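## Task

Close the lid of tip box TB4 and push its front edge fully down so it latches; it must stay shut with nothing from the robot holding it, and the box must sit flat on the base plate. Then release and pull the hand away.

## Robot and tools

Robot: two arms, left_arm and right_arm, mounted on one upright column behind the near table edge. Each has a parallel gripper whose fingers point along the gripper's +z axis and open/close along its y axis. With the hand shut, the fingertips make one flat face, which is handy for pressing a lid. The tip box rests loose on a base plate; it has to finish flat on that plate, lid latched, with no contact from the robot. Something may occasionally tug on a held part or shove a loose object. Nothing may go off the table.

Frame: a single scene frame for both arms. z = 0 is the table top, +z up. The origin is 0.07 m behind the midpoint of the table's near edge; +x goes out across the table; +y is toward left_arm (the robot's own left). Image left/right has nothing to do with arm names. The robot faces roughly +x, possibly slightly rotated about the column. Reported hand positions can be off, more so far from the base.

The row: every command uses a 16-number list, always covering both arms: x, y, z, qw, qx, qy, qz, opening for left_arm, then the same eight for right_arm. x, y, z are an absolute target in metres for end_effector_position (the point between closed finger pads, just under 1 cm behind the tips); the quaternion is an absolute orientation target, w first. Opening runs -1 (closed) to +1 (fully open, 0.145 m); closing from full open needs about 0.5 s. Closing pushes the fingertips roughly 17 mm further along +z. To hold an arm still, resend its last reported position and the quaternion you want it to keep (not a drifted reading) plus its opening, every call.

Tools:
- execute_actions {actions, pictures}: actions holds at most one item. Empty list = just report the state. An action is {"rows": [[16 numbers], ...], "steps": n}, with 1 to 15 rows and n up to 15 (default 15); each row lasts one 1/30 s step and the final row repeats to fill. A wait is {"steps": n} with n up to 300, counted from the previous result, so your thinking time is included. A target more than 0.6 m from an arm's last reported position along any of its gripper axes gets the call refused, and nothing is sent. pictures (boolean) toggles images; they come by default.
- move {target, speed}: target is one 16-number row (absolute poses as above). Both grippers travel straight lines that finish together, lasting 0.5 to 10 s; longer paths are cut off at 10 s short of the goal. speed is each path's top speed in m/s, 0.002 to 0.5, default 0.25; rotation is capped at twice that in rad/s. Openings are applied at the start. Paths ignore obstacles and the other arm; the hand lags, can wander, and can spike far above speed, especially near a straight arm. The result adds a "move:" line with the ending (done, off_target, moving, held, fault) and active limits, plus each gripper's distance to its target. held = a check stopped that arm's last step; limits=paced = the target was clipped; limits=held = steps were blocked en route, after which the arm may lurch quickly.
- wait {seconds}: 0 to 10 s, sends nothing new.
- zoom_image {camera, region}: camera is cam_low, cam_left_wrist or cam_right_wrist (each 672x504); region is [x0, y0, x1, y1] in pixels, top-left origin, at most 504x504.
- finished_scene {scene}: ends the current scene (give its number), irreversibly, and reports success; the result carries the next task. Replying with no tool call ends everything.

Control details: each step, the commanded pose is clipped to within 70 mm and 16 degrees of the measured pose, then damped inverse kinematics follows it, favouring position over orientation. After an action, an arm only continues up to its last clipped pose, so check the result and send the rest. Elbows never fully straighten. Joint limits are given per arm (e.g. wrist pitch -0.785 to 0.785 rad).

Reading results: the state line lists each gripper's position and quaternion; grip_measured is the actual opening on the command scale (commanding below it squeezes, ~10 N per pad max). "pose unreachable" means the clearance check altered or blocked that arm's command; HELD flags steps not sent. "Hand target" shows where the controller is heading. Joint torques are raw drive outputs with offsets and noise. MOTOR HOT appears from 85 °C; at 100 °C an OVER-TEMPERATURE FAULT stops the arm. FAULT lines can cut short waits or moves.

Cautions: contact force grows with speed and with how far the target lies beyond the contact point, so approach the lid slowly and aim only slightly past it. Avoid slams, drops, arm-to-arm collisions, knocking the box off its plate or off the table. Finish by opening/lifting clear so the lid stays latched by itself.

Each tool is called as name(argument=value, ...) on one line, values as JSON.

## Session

execute_actions(actions=[])

Scene clock: 0.00 s of 6000.00 s.
left_arm: end_effector_position=(+0.3165, +0.4055, +0.2975) grip_measured=+1.00 end_effector_quat_wxyz=(+0.120, -0.652, +0.748, +0.029) | right_arm: end_effector_position=(+0.3883, -0.3936, +0.3111) grip_measured=+1.00 end_effector_quat_wxyz=(+0.164, +0.633, +0.745, +0.132)
Joint positions: left_arm=[ 1.19   1.202 -1.004  1.169 -0.403 -0.216  1.55   0.145] | right_arm=[ 1.313  0.96  -0.965  0.798 -0.394 -0.412  1.306  0.145]
Joint velocities: left_arm=[-0.033  0.011  0.012  0.012  0.022  0.022  0.037 -0.   ] | right_arm=[ 0.011 -0.077  0.002 -0.012 -0.007  0.007  0.051 -0.   ]
Joint torques (N m, as the arm reports them, + toward a larger angle): no reading
Motor temperatures (°C, as the motors report them): left_arm=[23 30 19 21 20 19 22] | right_arm=[23 23 23 20 22 19 22]
Hand target (left_arm): +0.316, +0.406, +0.297; +0.120, -0.652, +0.748, +0.029
Hand target (right_arm): +0.388, -0.394, +0.311; +0.164, +0.633, +0.745, +0.132

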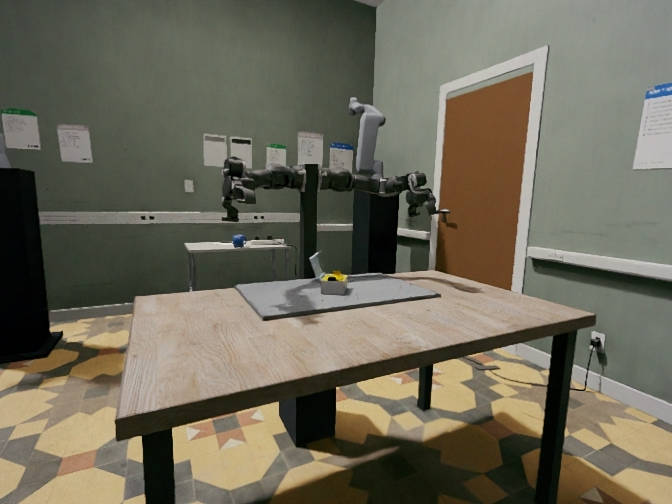

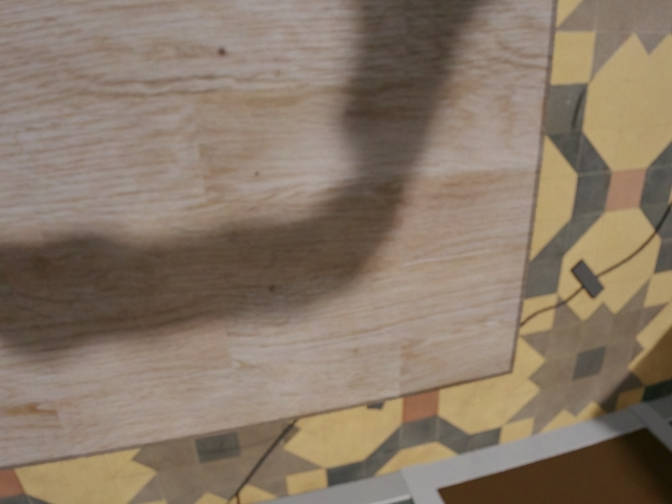

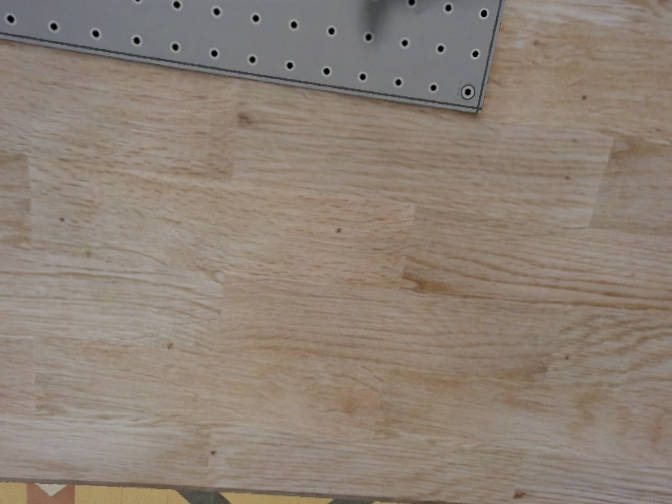

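zoom_image(camera="cam_low", region=[290, 240, 370, 305])

zoom_image(camera="cam_low", region=[225, 240, 450, 330])

Region (290, 240, 370, 305) of cam_low's 672x504 image, scaled by 6.300, with more detail than that image has; it fills the top 410 rows of this view, and the rest is white.

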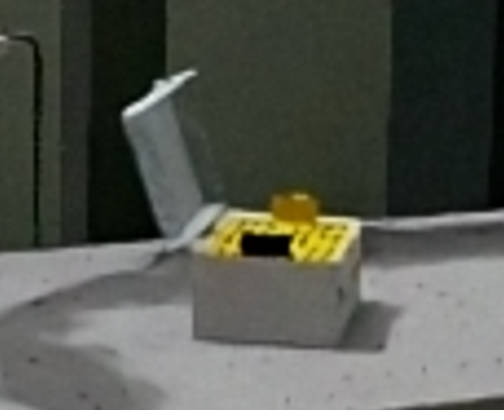

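Region (225, 240, 450, 330) of cam_low's 672x504 image, scaled by 2.240, with more detail than that image has; it fills the top 202 rows of this view, and the rest is white.

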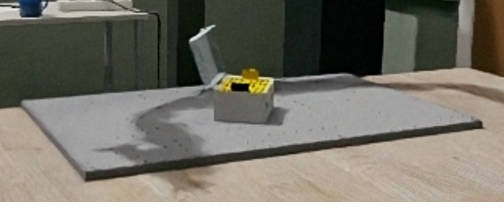

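zoom_image(camera="cam_low", region=[225, 275, 285, 325])

zoom_image(camera="cam_low", region=[365, 262, 449, 307])

zoom_image(camera="cam_low", region=[304, 248, 356, 300])

Region (225, 275, 285, 325) of cam_low's 672x504 image, scaled by 8.400, with more detail than that image has.

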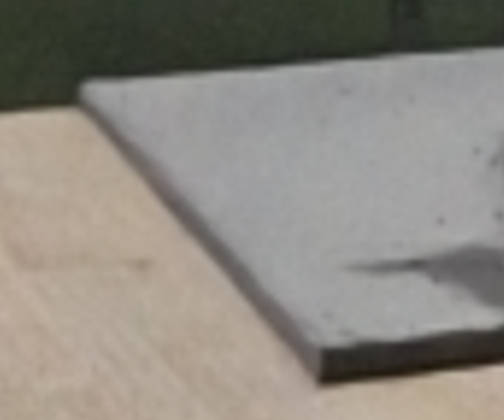

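Region (365, 262, 449, 307) of cam_low's 672x504 image, scaled by 6.000, with more detail than that image has; it fills the top 270 rows of this view, and the rest is white.

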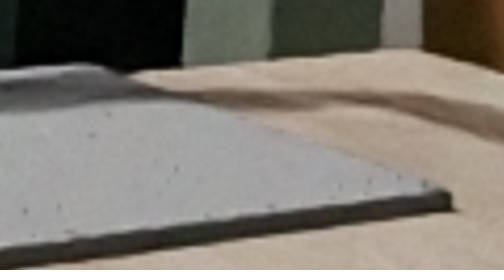

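Region (304, 248, 356, 300) of cam_low's 672x504 image, scaled by 9.692, with more detail than that image has.

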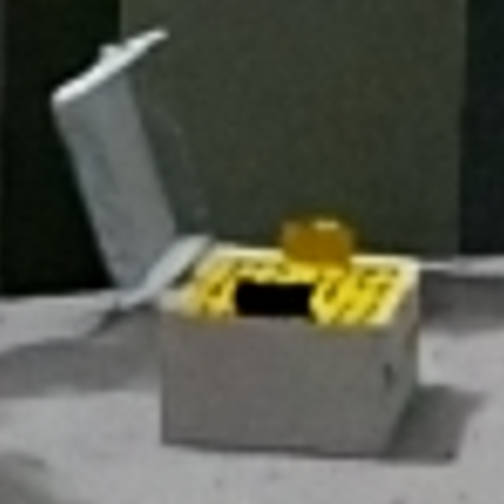

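move(target=[0.272,0.088,0.225,0.2262,0.8905,-0.2200,0.3275,1.0, 0.23,-0.34,0.12,0.164,0.633,0.745,0.132,1.0], speed=0.4)

Scene clock: 122.40 s of 6000.00 s.
left_arm: end_effector_position=(+0.2661, +0.0874, +0.2256) grip_measured=+1.00 end_effector_quat_wxyz=(+0.232, +0.890, -0.227, +0.321) | right_arm: end_effector_position=(+0.2312, -0.3389, +0.1175) grip_measured=+1.00 end_effector_quat_wxyz=(+0.159, +0.633, +0.745, +0.135)
Joint positions: left_arm=[ 0.375  1.019 -0.801  2.066  1.412  0.665 -0.274  0.145] | right_arm=[ 0.226  1.345 -0.956  1.542 -0.291  0.073  0.446  0.145]
Joint velocities: left_arm=[-0.033  0.099 -0.022 -0.002 -0.007 -0.081  0.095  0.   ] | right_arm=[-0.011 -0.055 -0.012 -0.017 -0.066  0.037 -0.007  0.   ]
Joint torques (N m, as the arm reports them, + toward a larger angle): left_arm=[ 4.88  2.8   4.07  3.2   0.15 -0.46 -0.1 ] | right_arm=[ 2.19  5.48  2.68  0.98 -0.06  0.3  -0.49]
Motor temperatures (°C, as the motors report them): left_arm=[26 29 21 21 20 19 22] | right_arm=[27 23 23 20 22 19 22]
Hand target (left_arm): +0.267, +0.088, +0.226; +0.231, +0.890, -0.225, +0.323
Hand target (right_arm): +0.232, -0.339, +0.118; +0.162, +0.633, +0.745, +0.137
Off the commanded pose (left_arm): 0.006 m, 1 deg.
Off the commanded pose (right_arm): 0.003 m, 1 deg.
After step 90, 117.00 s passed at rest.
move: off_target (left_arm)

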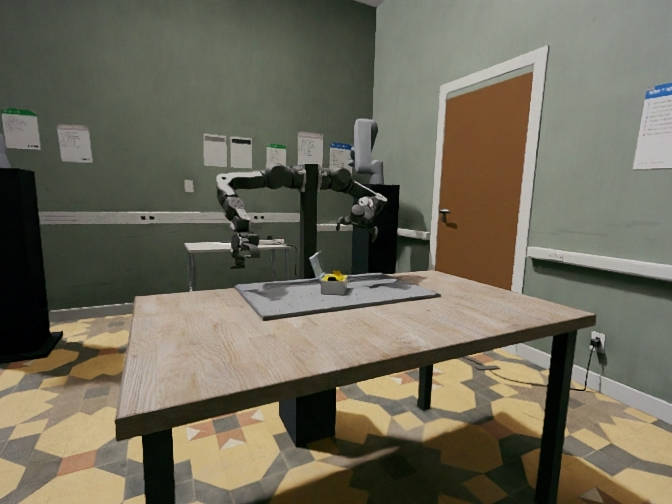

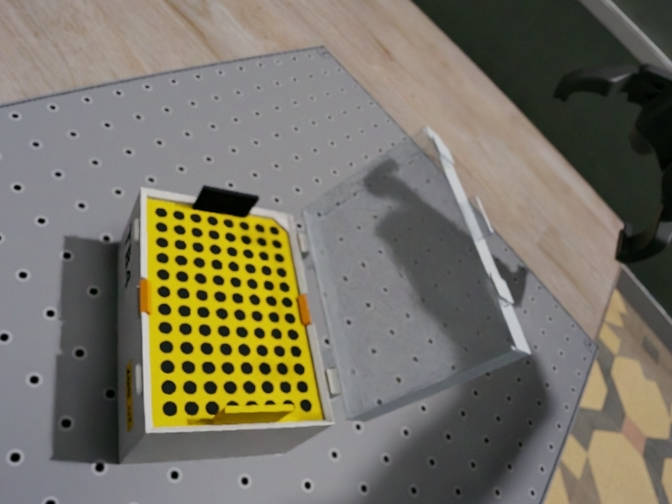

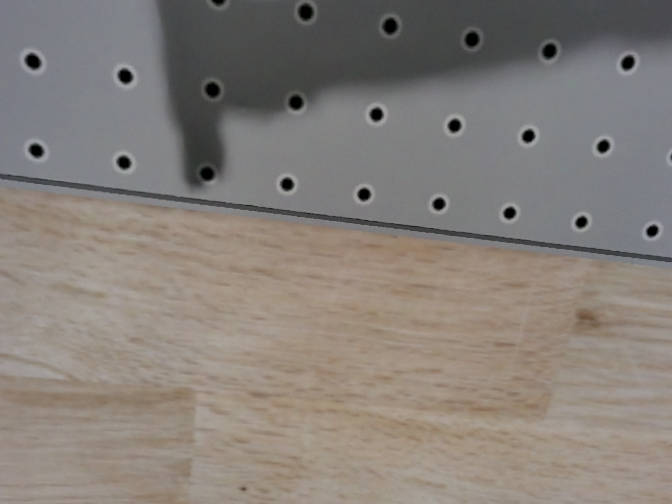

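zoom_image(camera="cam_left_wrist", region=[100, 170, 360, 330])

zoom_image(camera="cam_left_wrist", region=[100, 330, 380, 490])

zoom_image(camera="cam_left_wrist", region=[390, 110, 560, 380])

Region (100, 170, 360, 330) of cam_left_wrist's 672x504 image, scaled by 1.938, with more detail than that image has; it fills the top 310 rows of this view, and the rest is white.

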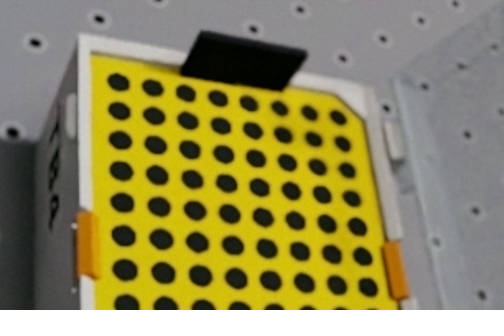

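Region (100, 330, 380, 490) of cam_left_wrist's 672x504 image, scaled by 1.800, with more detail than that image has; it fills the top 288 rows of this view, and the rest is white.

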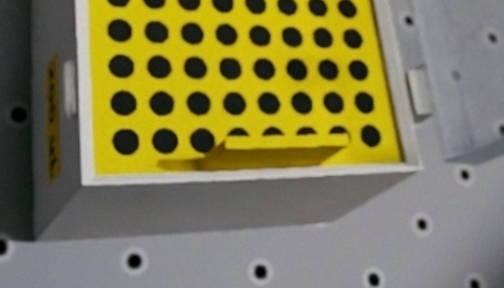

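Region (390, 110, 560, 380) of cam_left_wrist's 672x504 image, scaled by 1.867, with more detail than that image has; it fills the left 317 columns of this view, and the rest is white.

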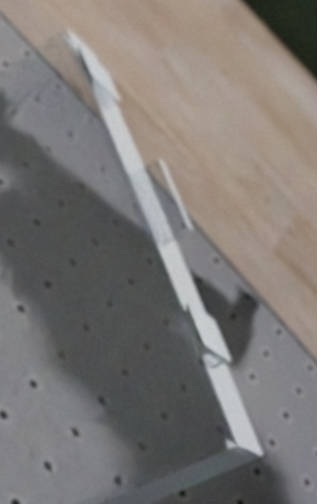

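zoom_image(camera="cam_left_wrist", region=[105, 175, 175, 265])

zoom_image(camera="cam_left_wrist", region=[265, 190, 345, 270])

zoom_image(camera="cam_left_wrist", region=[275, 360, 385, 465])

zoom_image(camera="cam_left_wrist", region=[105, 410, 175, 475])

Region (105, 175, 175, 265) of cam_left_wrist's 672x504 image, scaled by 5.600, with more detail than that image has.

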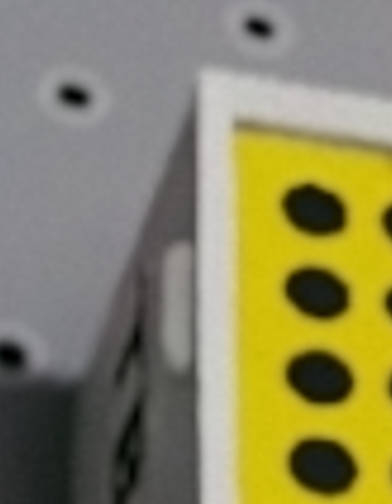

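Region (265, 190, 345, 270) of cam_left_wrist's 672x504 image, scaled by 6.300, with more detail than that image has.

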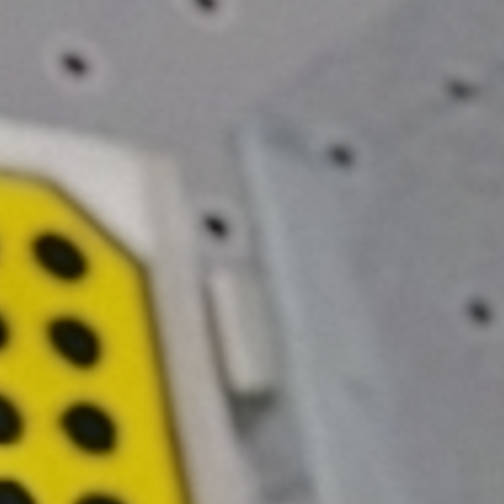

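Region (275, 360, 385, 465) of cam_left_wrist's 672x504 image, scaled by 4.582, with more detail than that image has; it fills the top 481 rows of this view, and the rest is white.

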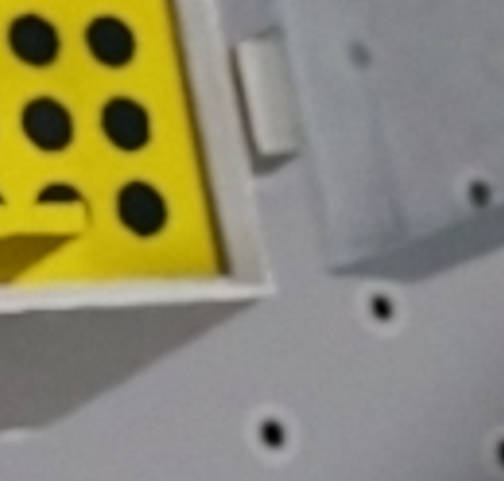

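Region (105, 410, 175, 475) of cam_left_wrist's 672x504 image, scaled by 7.200, with more detail than that image has; it fills the top 468 rows of this view, and the rest is white.

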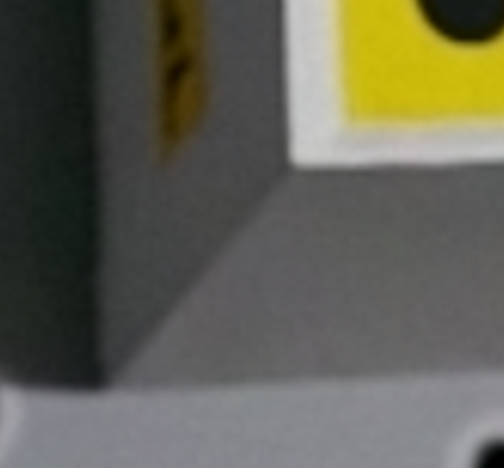

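move(target=[0.2583,-0.0914,0.1621,0.2340,0.8851,-0.2411,0.3221,0.05, 0.2312,-0.3389,0.1175,0.159,0.633,0.745,0.135,1.0], speed=0.15)

Scene clock: 244.03 s of 6000.00 s.
left_arm: end_effector_position=(+0.2572, -0.0931, +0.1663) grip_measured=+0.05 end_effector_quat_wxyz=(+0.237, +0.882, -0.246, +0.324) | right_arm: end_effector_position=(+0.2312, -0.3389, +0.1175) grip_measured=+1.00 end_effector_quat_wxyz=(+0.159, +0.633, +0.745, +0.135)
Joint positions: left_arm=[ 0.42   0.197 -1.109  1.647  1.111  0.645 -0.614  0.079] | right_arm=[ 0.226  1.345 -0.956  1.542 -0.291  0.073  0.446  0.145]
Joint velocities: left_arm=[ 0.011  0.033 -0.012 -0.002 -0.037  0.051 -0.022  0.   ] | right_arm=[-0.077  0.011 -0.017 -0.002 -0.007 -0.037  0.022  0.   ]
Joint torques (N m, as the arm reports them, + toward a larger angle): left_arm=[ 5.53 -3.02  2.6   3.76 -0.06 -0.4  -0.04] | right_arm=[ 2.28  5.61  2.54  0.93 -0.03  0.23 -0.25]
Motor temperatures (°C, as the motors report them): left_arm=[25 28 21 22 20 20 22] | right_arm=[25 26 24 20 22 19 22]
Hand target (left_arm): +0.258, -0.092, +0.165; +0.233, +0.884, -0.244, +0.325
Hand target (right_arm): +0.231, -0.339, +0.117; +0.159, +0.633, +0.745, +0.135
Off the commanded pose (left_arm): 0.005 m, 1 deg.
Off the commanded pose (right_arm): 0.000 m, 0 deg.
After step 90, 117.00 s passed at rest.
move: off_target (left_arm)

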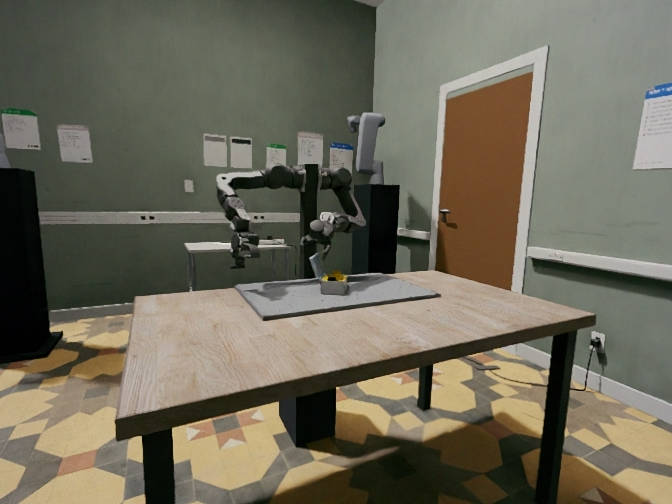

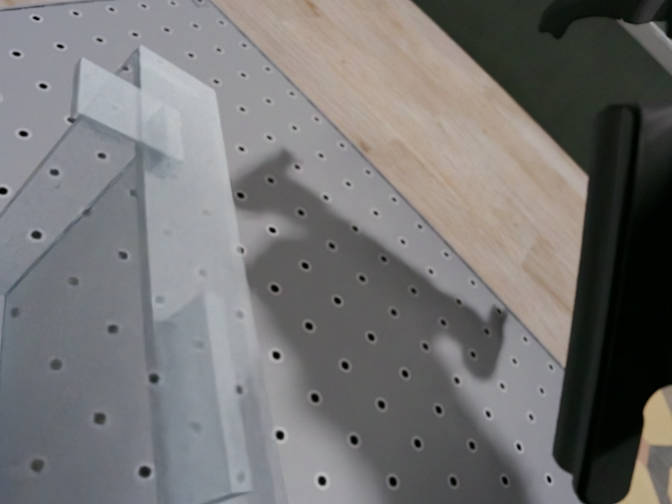

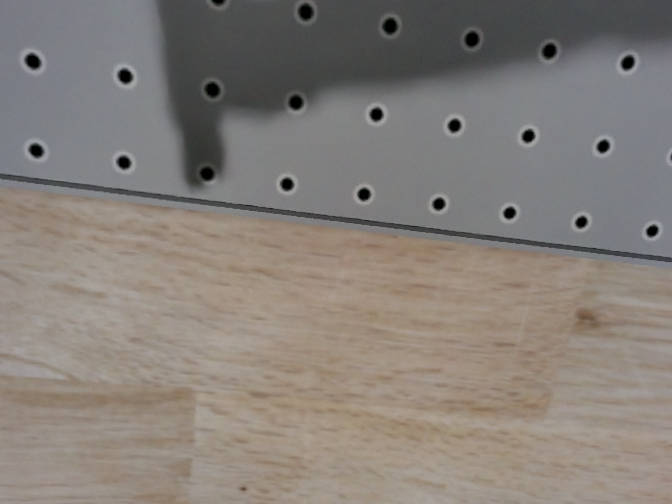

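zoom_image(camera="cam_left_wrist", region=[60, 30, 260, 200])

zoom_image(camera="cam_left_wrist", region=[120, 270, 320, 504])

zoom_image(camera="cam_low", region=[290, 215, 360, 300])

zoom_image(camera="cam_left_wrist", region=[520, 350, 672, 504])

Region (60, 30, 260, 200) of cam_left_wrist's 672x504 image, scaled by 2.520, with more detail than that image has; it fills the top 428 rows of this view, and the rest is white.

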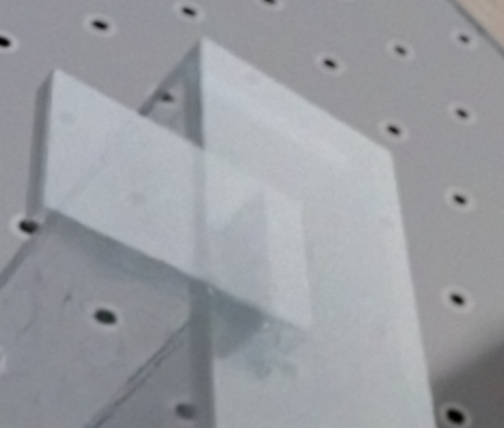

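Region (120, 270, 320, 504) of cam_left_wrist's 672x504 image, scaled by 2.154, with more detail than that image has; it fills the left 431 columns of this view, and the rest is white.

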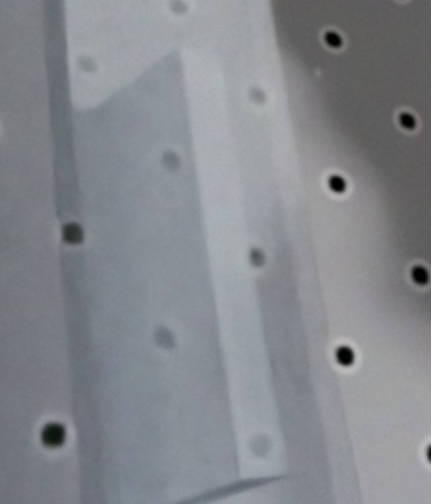

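Region (290, 215, 360, 300) of cam_low's 672x504 image, scaled by 5.929, with more detail than that image has; it fills the left 415 columns of this view, and the rest is white.

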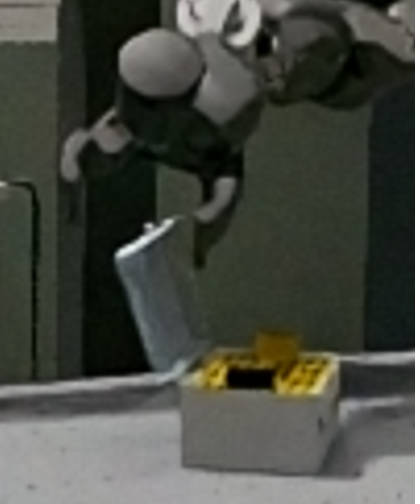

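Region (520, 350, 672, 504) of cam_left_wrist's 672x504 image, scaled by 3.273, with more detail than that image has; it fills the left 497 columns of this view, and the rest is white.

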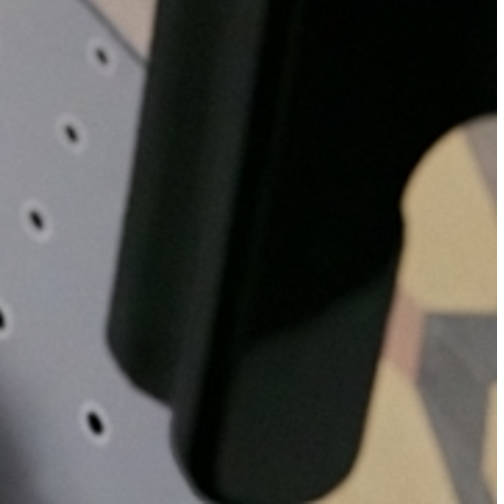

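execute_actions(actions=[])

Scene clock: 285.60 s of 6000.00 s.
left_arm: end_effector_position=(+0.2572, -0.0931, +0.1663) grip_measured=+0.05 end_effector_quat_wxyz=(+0.237, +0.882, -0.246, +0.324) | right_arm: end_effector_position=(+0.2312, -0.3389, +0.1175) grip_measured=+1.00 end_effector_quat_wxyz=(+0.159, +0.633, +0.745, +0.135)
Joint positions: left_arm=[ 0.42   0.197 -1.109  1.647  1.111  0.645 -0.614  0.079] | right_arm=[ 0.226  1.345 -0.956  1.542 -0.291  0.073  0.446  0.145]
Joint velocities: left_arm=[-0.033  0.011 -0.002 -0.012  0.022  0.007 -0.037  0.   ] | right_arm=[-0.011  0.011  0.017  0.002 -0.022  0.037  0.037  0.   ]
Joint torques (N m, as the arm reports them, + toward a larger angle): left_arm=[ 5.55 -2.99  2.69  3.87 -0.05 -0.39  0.  ] | right_arm=[ 2.29  5.6   2.55  0.94 -0.03  0.23 -0.25]
Motor temperatures (°C, as the motors report them): left_arm=[25 28 21 23 20 20 22] | right_arm=[25 26 24 20 22 19 22]
Hand target (left_arm): +0.258, -0.092, +0.165; +0.233, +0.884, -0.244, +0.325
Hand target (right_arm): +0.231, -0.339, +0.117; +0.159, +0.633, +0.745, +0.135
Off the commanded pose (left_arm): 0.005 m, 1 deg.
Off the commanded pose (right_arm): 0.000 m, 0 deg.
Steps of this call (steps 1 to 90: nothing new was sent; then 38.57 s passed at rest). Readings (end_effector_position):
1: left_arm (+0.2572, -0.0931, +0.1663) | right_arm (+0.2312, -0.3389, +0.1175)
2: left_arm (+0.2572, -0.0931, +0.1663) | right_arm (+0.2312, -0.3389, +0.1175)
4: left_arm (+0.2572, -0.0931, +0.1663) | right_arm (+0.2312, -0.3389, +0.1175)
8: left_arm (+0.2572, -0.0931, +0.1663) | right_arm (+0.2312, -0.3389, +0.1175)
90: the state above

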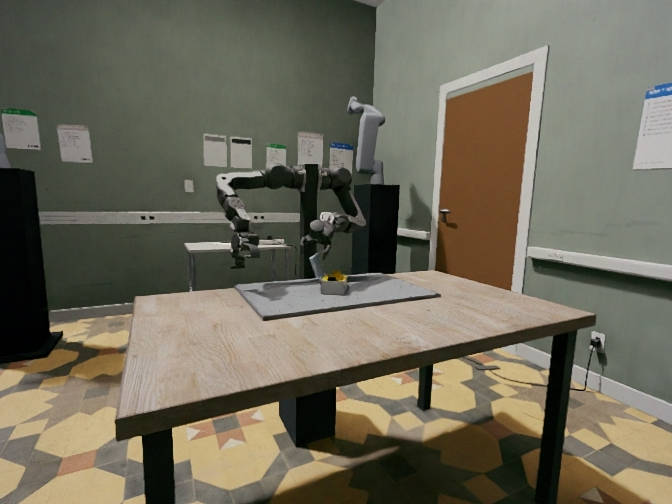

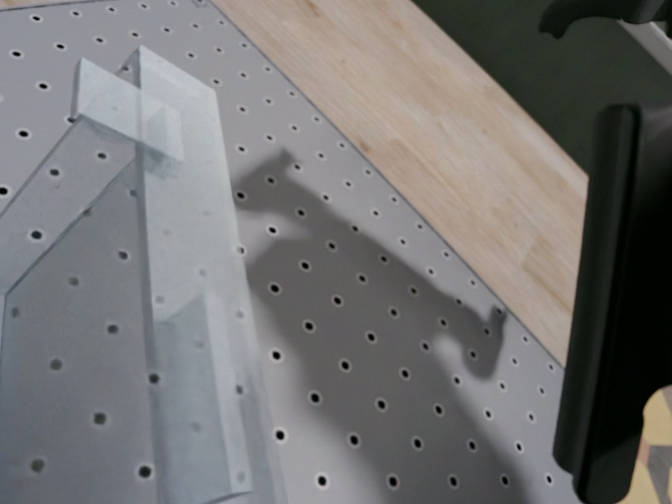

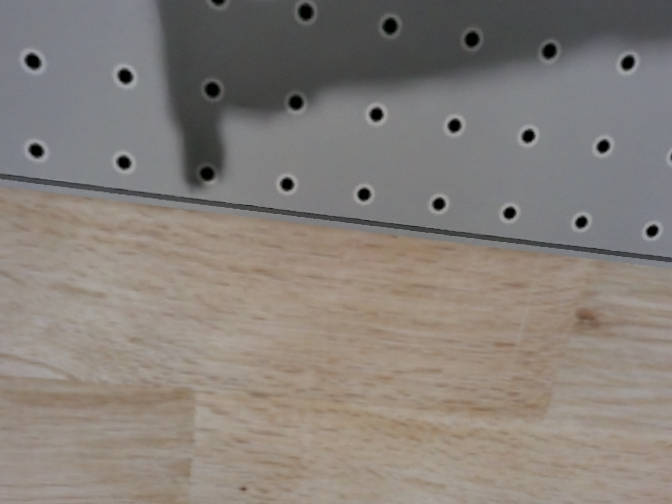

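move(target=[0.2652,-0.0906,0.1533,0.2340,0.8851,-0.2411,0.3221,-0.55,0.2312,-0.3389,0.1175,0.159,0.633,0.745,0.135,1.0], speed=0.03)

Scene clock: 406.33 s of 6000.00 s.
left_arm: end_effector_position=(+0.2660, -0.0898, +0.1540) grip_measured=-0.55 end_effector_quat_wxyz=(+0.232, +0.886, -0.239, +0.323) | right_arm: end_effector_position=(+0.2312, -0.3389, +0.1175) grip_measured=+1.00 end_effector_quat_wxyz=(+0.159, +0.633, +0.745, +0.135)
Joint positions: left_arm=[ 0.431  0.194 -1.11   1.577  1.093  0.614 -0.565  0.034] | right_arm=[ 0.226  1.345 -0.956  1.542 -0.291  0.073  0.446  0.145]
Joint velocities: left_arm=[-0.011 -0.033 -0.007 -0.017  0.007  0.007 -0.037 -0.   ] | right_arm=[ 0.011 -0.011 -0.002 -0.012  0.037 -0.051 -0.022  0.   ]
Joint torques (N m, as the arm reports them, + toward a larger angle): left_arm=[ 6.13 -3.16  1.76  3.9  -0.02 -0.4   0.26] | right_arm=[ 2.28  5.61  2.54  0.94 -0.03  0.23 -0.26]
Motor temperatures (°C, as the motors report them): left_arm=[26 27 20 23 20 20 22] | right_arm=[25 27 24 20 22 19 22]
Hand target (left_arm): +0.265, -0.091, +0.153; +0.234, +0.885, -0.241, +0.322
Hand target (right_arm): +0.231, -0.339, +0.118; +0.159, +0.633, +0.745, +0.135
Off the commanded pose (left_arm): 0.001 m, 0 deg.
Off the commanded pose (right_arm): 0.000 m, 0 deg.
After step 90, 117.00 s passed at rest.
move: done

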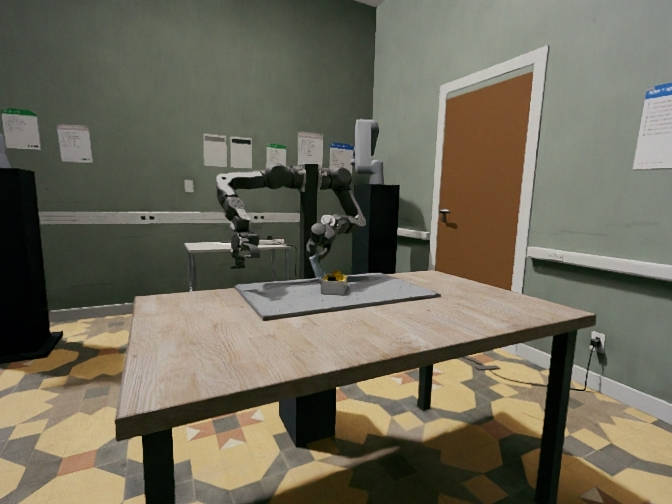

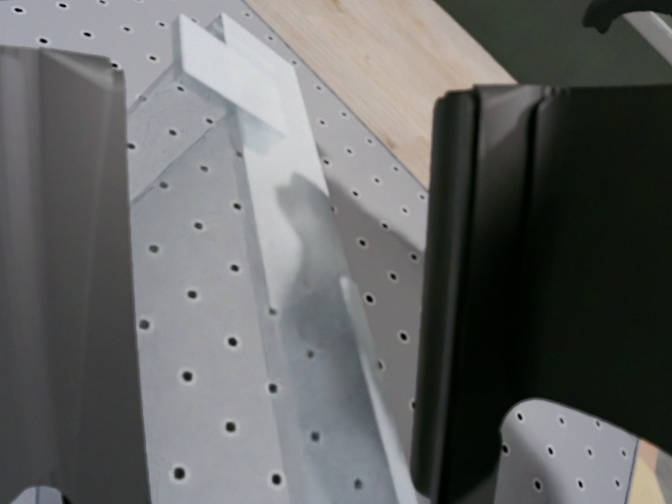

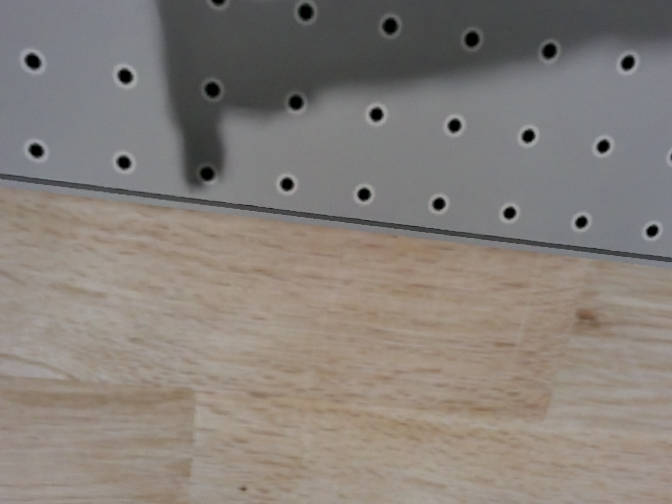

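zoom_image(camera="cam_left_wrist", region=[100, 0, 500, 300])

zoom_image(camera="cam_left_wrist", region=[200, 234, 560, 504])

zoom_image(camera="cam_low", region=[285, 205, 375, 305])

Region (100, 0, 500, 300) of cam_left_wrist's 672x504 image, scaled by 1.260, with more detail than that image has; it fills the top 378 rows of this view, and the rest is white.

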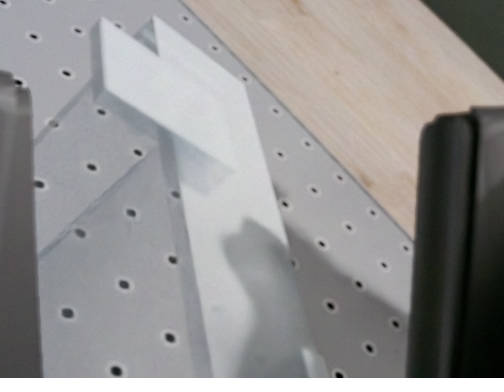

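Region (200, 234, 560, 504) of cam_left_wrist's 672x504 image, scaled by 1.400, with more detail than that image has; it fills the top 378 rows of this view, and the rest is white.

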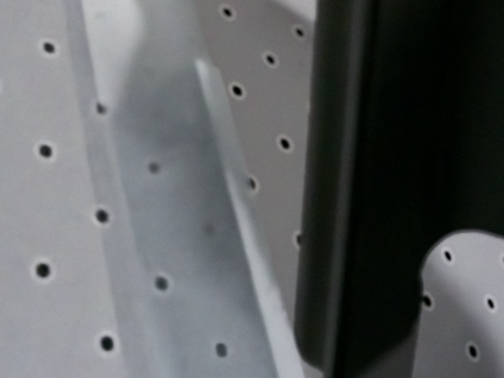

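Region (285, 205, 375, 305) of cam_low's 672x504 image, scaled by 5.040, with more detail than that image has; it fills the left 454 columns of this view, and the rest is white.

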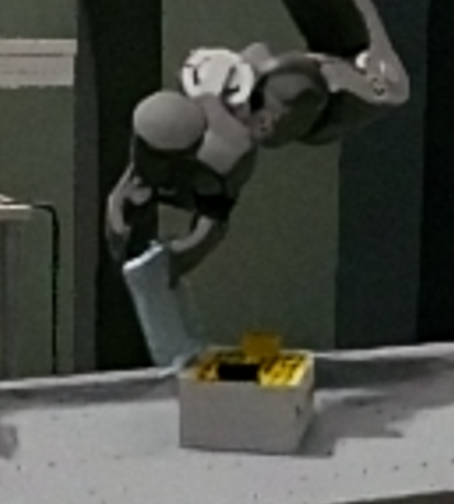

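move(target=[0.3117,-0.0287,0.1662,0.3291,0.8800,-0.1945,0.2820,-0.63,0.2312,-0.3389,0.1175,0.159,0.633,0.745,0.135,1.0], speed=0.06)

Scene clock: 528.47 s of 6000.00 s.
left_arm: end_effector_position=(+0.3115, -0.0288, +0.1655) grip_measured=-0.63 end_effector_quat_wxyz=(+0.327, +0.881, -0.194, +0.282) | right_arm: end_effector_position=(+0.2312, -0.3389, +0.1175) grip_measured=+1.00 end_effector_quat_wxyz=(+0.159, +0.633, +0.745, +0.135)
Joint positions: left_arm=[ 0.554  0.433 -1.004  1.494  1.298  0.614 -0.176  0.028] | right_arm=[ 0.226  1.345 -0.956  1.542 -0.291  0.073  0.446  0.145]
Joint velocities: left_arm=[-0.011  0.033  0.002  0.007  0.022 -0.051 -0.037  0.   ] | right_arm=[ 0.033 -0.033 -0.002  0.012  0.007 -0.007 -0.051  0.   ]
Joint torques (N m, as the arm reports them, + toward a larger angle): left_arm=[ 7.75 -0.71  3.49  3.34  0.24 -0.31  0.38] | right_arm=[ 2.29  5.6   2.54  0.94 -0.03  0.23 -0.26]
Motor temperatures (°C, as the motors report them): left_arm=[27 27 20 24 20 20 22] | right_arm=[24 28 24 20 22 19 22]
Hand target (left_arm): +0.311, -0.029, +0.165; +0.330, +0.880, -0.194, +0.280
Hand target (right_arm): +0.231, -0.339, +0.118; +0.159, +0.633, +0.745, +0.135
Off the commanded pose (left_arm): 0.001 m, 0 deg.
Off the commanded pose (right_arm): 0.000 m, 0 deg.
After step 90, 117.00 s passed at rest.
move: done

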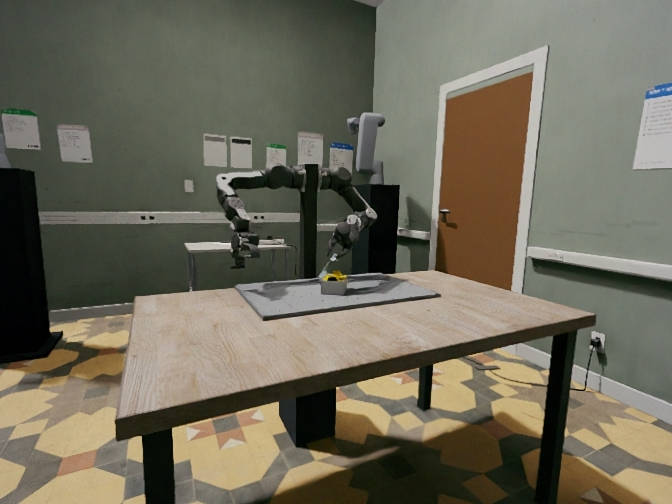

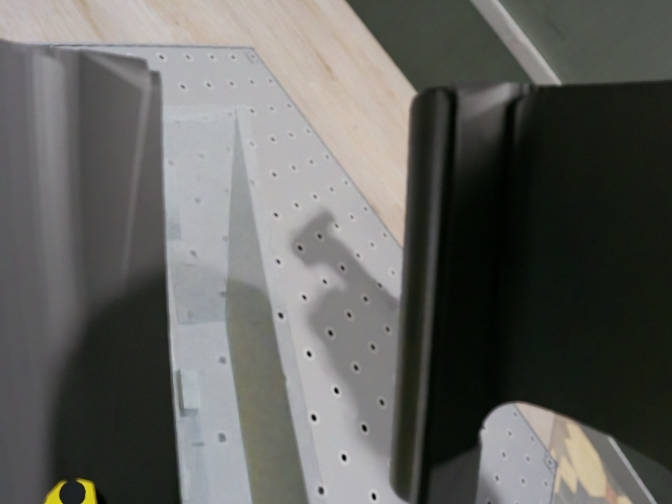

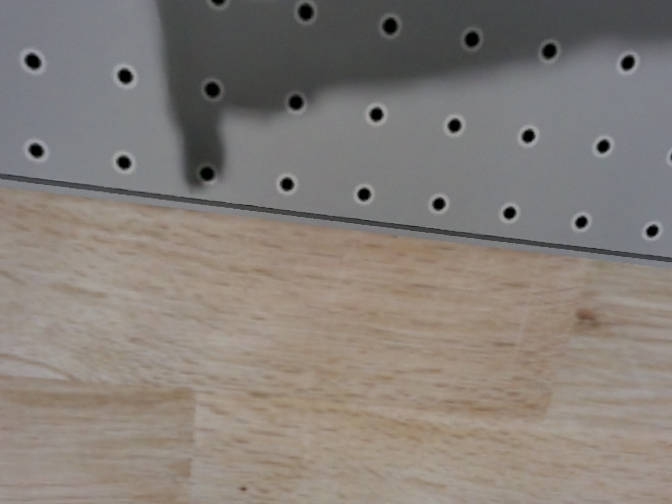

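execute_actions(actions=[])

zoom_image(camera="cam_left_wrist", region=[120, 60, 420, 300])

zoom_image(camera="cam_left_wrist", region=[120, 264, 420, 504])

zoom_image(camera="cam_low", region=[295, 215, 375, 305])

Scene clock: 536.20 s of 6000.00 s.
left_arm: end_effector_position=(+0.3115, -0.0288, +0.1655) grip_measured=-0.63 end_effector_quat_wxyz=(+0.327, +0.881, -0.194, +0.282) | right_arm: end_effector_position=(+0.2312, -0.3389, +0.1175) grip_measured=+1.00 end_effector_quat_wxyz=(+0.159, +0.633, +0.745, +0.135)
Joint positions: left_arm=[ 0.554  0.433 -1.004  1.494  1.298  0.614 -0.176  0.028] | right_arm=[ 0.226  1.345 -0.956  1.542 -0.291  0.073  0.446  0.145]
Joint velocities: left_arm=[-0.033  0.033 -0.007  0.002  0.037 -0.007 -0.022 -0.   ] | right_arm=[-0.077 -0.011 -0.002 -0.012  0.007 -0.007  0.022  0.   ]
Joint torques (N m, as the arm reports them, + toward a larger angle): left_arm=[ 7.73 -0.59  3.38  3.3   0.23 -0.32  0.39] | right_arm=[ 2.28  5.6   2.55  0.94 -0.03  0.23 -0.25]
Motor temperatures (°C, as the motors report them): left_arm=[27 27 20 24 20 20 22] | right_arm=[24 28 24 20 22 19 22]
Hand target (left_arm): +0.311, -0.029, +0.165; +0.330, +0.880, -0.194, +0.280
Hand target (right_arm): +0.231, -0.339, +0.118; +0.159, +0.633, +0.745, +0.135
Off the commanded pose (left_arm): 0.001 m, 0 deg.
Off the commanded pose (right_arm): 0.000 m, 0 deg.
Steps of this call (steps 1 to 90: nothing new was sent; then 4.73 s passed at rest). Readings (end_effector_position):
1: left_arm (+0.3115, -0.0288, +0.1655) | right_arm (+0.2312, -0.3389, +0.1175)
2: left_arm (+0.3115, -0.0288, +0.1655) | right_arm (+0.2312, -0.3389, +0.1175)
4: left_arm (+0.3115, -0.0288, +0.1655) | right_arm (+0.2312, -0.3389, +0.1175)
8: left_arm (+0.3115, -0.0288, +0.1655) | right_arm (+0.2312, -0.3389, +0.1175)
90: the state above

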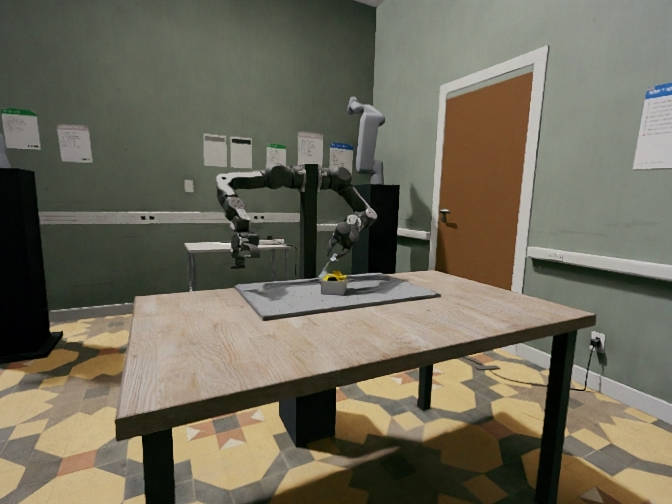

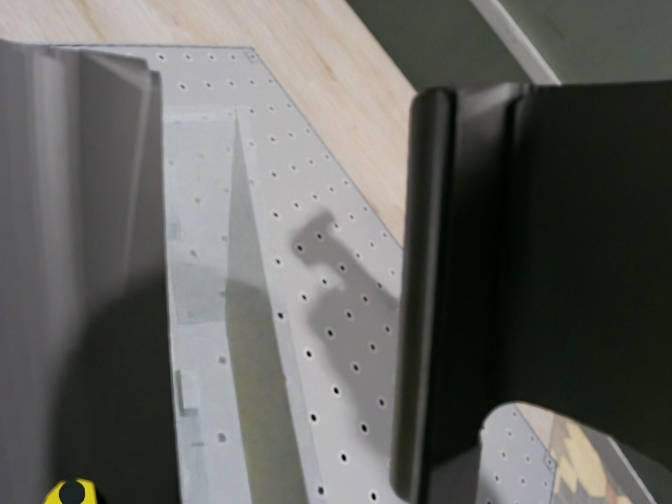

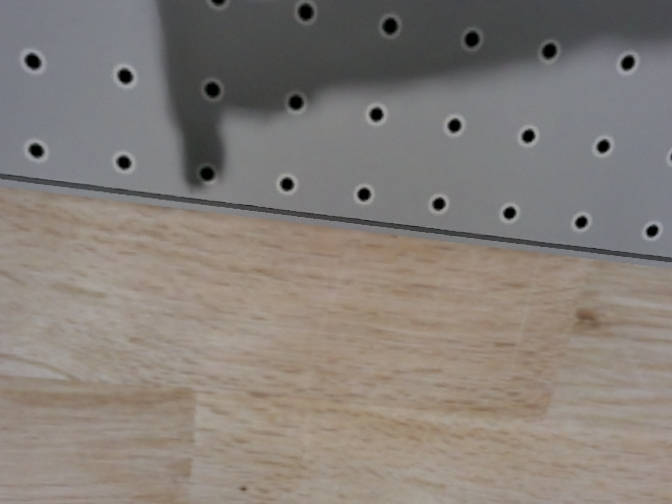

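Region (120, 60, 420, 300) of cam_left_wrist's 672x504 image, scaled by 1.680, with more detail than that image has; it fills the top 403 rows of this view, and the rest is white.

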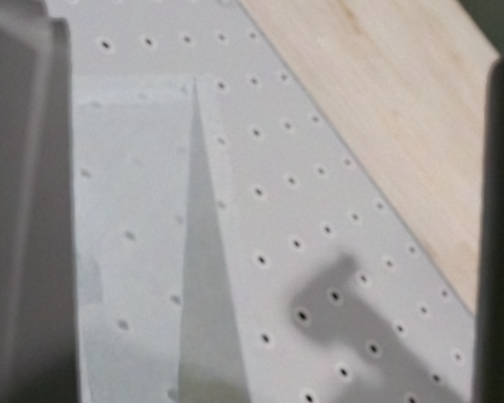

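Region (120, 264, 420, 504) of cam_left_wrist's 672x504 image, scaled by 1.680, with more detail than that image has; it fills the top 403 rows of this view, and the rest is white.

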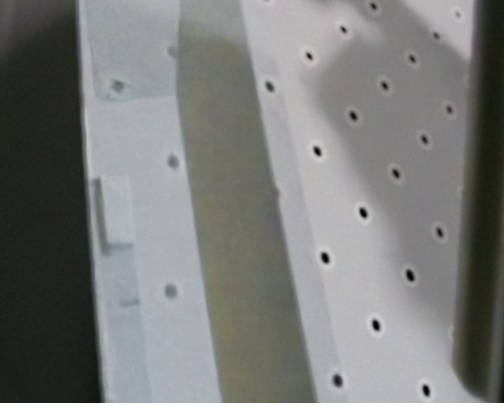

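Region (295, 215, 375, 305) of cam_low's 672x504 image, scaled by 5.600, with more detail than that image has.

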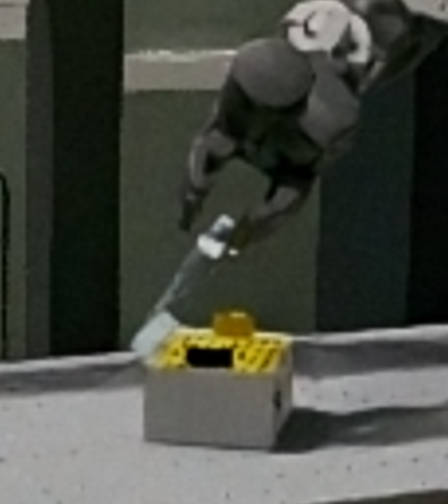

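move(target=[0.3405,0.0050,0.1108,0.3995,0.8684,-0.1569,0.2486,-0.5,0.2312,-0.3389,0.1175,0.159,0.633,0.745,0.135,1.0], speed=0.055)

Scene clock: 658.10 s of 6000.00 s.
left_arm: end_effector_position=(+0.3423, +0.0052, +0.1108) grip_measured=-0.50 end_effector_quat_wxyz=(+0.398, +0.870, -0.153, +0.248) | right_arm: end_effector_position=(+0.2312, -0.3389, +0.1175) grip_measured=+1.00 end_effector_quat_wxyz=(+0.159, +0.633, +0.745, +0.135)
Joint positions: left_arm=[ 0.618  0.375 -1.036  0.97   1.213  0.486  0.362  0.038] | right_arm=[ 0.226  1.345 -0.956  1.542 -0.291  0.073  0.446  0.145]
Joint velocities: left_arm=[-0.011  0.011 -0.002 -0.007  0.007 -0.066 -0.037  0.   ] | right_arm=[ 0.033  0.055 -0.002 -0.017  0.051 -0.051  0.007 -0.   ]
Joint torques (N m, as the arm reports them, + toward a larger angle): left_arm=[ 8.47 -0.17  2.59  3.19  0.27 -0.37  0.49] | right_arm=[ 2.27  5.6   2.54  0.94 -0.03  0.23 -0.25]
Motor temperatures (°C, as the motors report them): left_arm=[29 26 21 23 20 20 23] | right_arm=[24 29 24 20 22 19 22]
Hand target (left_arm): +0.342, +0.004, +0.111; +0.401, +0.868, -0.155, +0.248
Hand target (right_arm): +0.231, -0.339, +0.118; +0.159, +0.633, +0.745, +0.135
Off the commanded pose (left_arm): 0.002 m, 0 deg.
Off the commanded pose (right_arm): 0.000 m, 0 deg.
After step 90, 117.00 s passed at rest.
move: done

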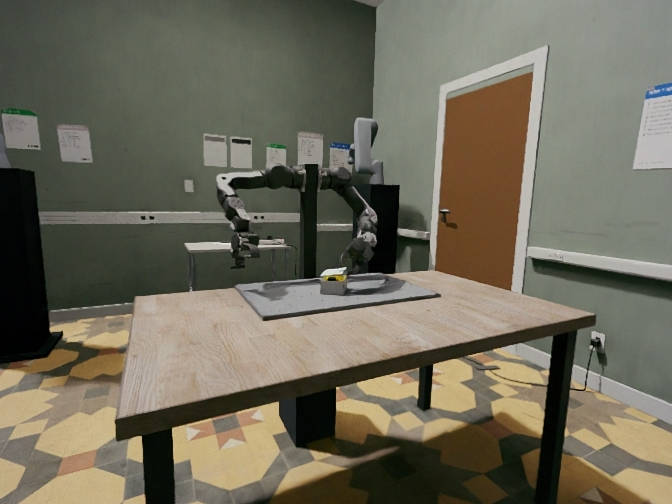

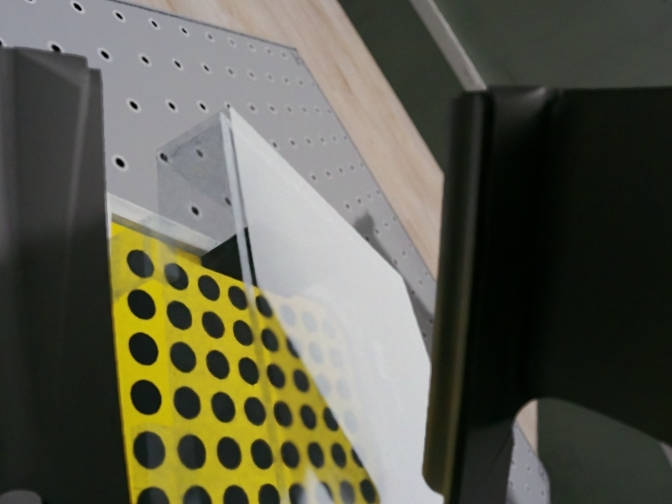

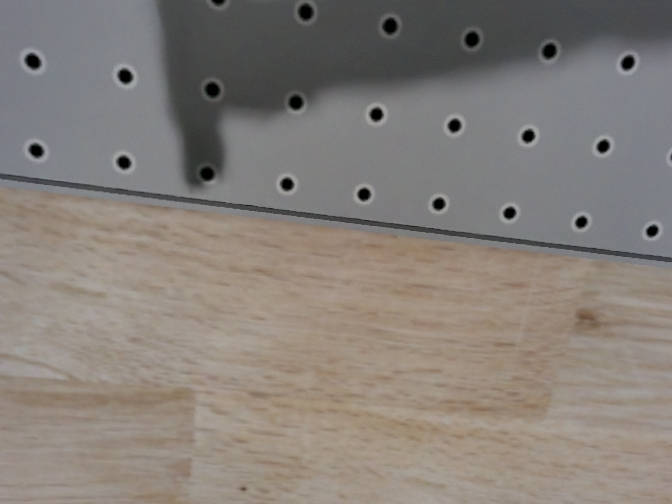

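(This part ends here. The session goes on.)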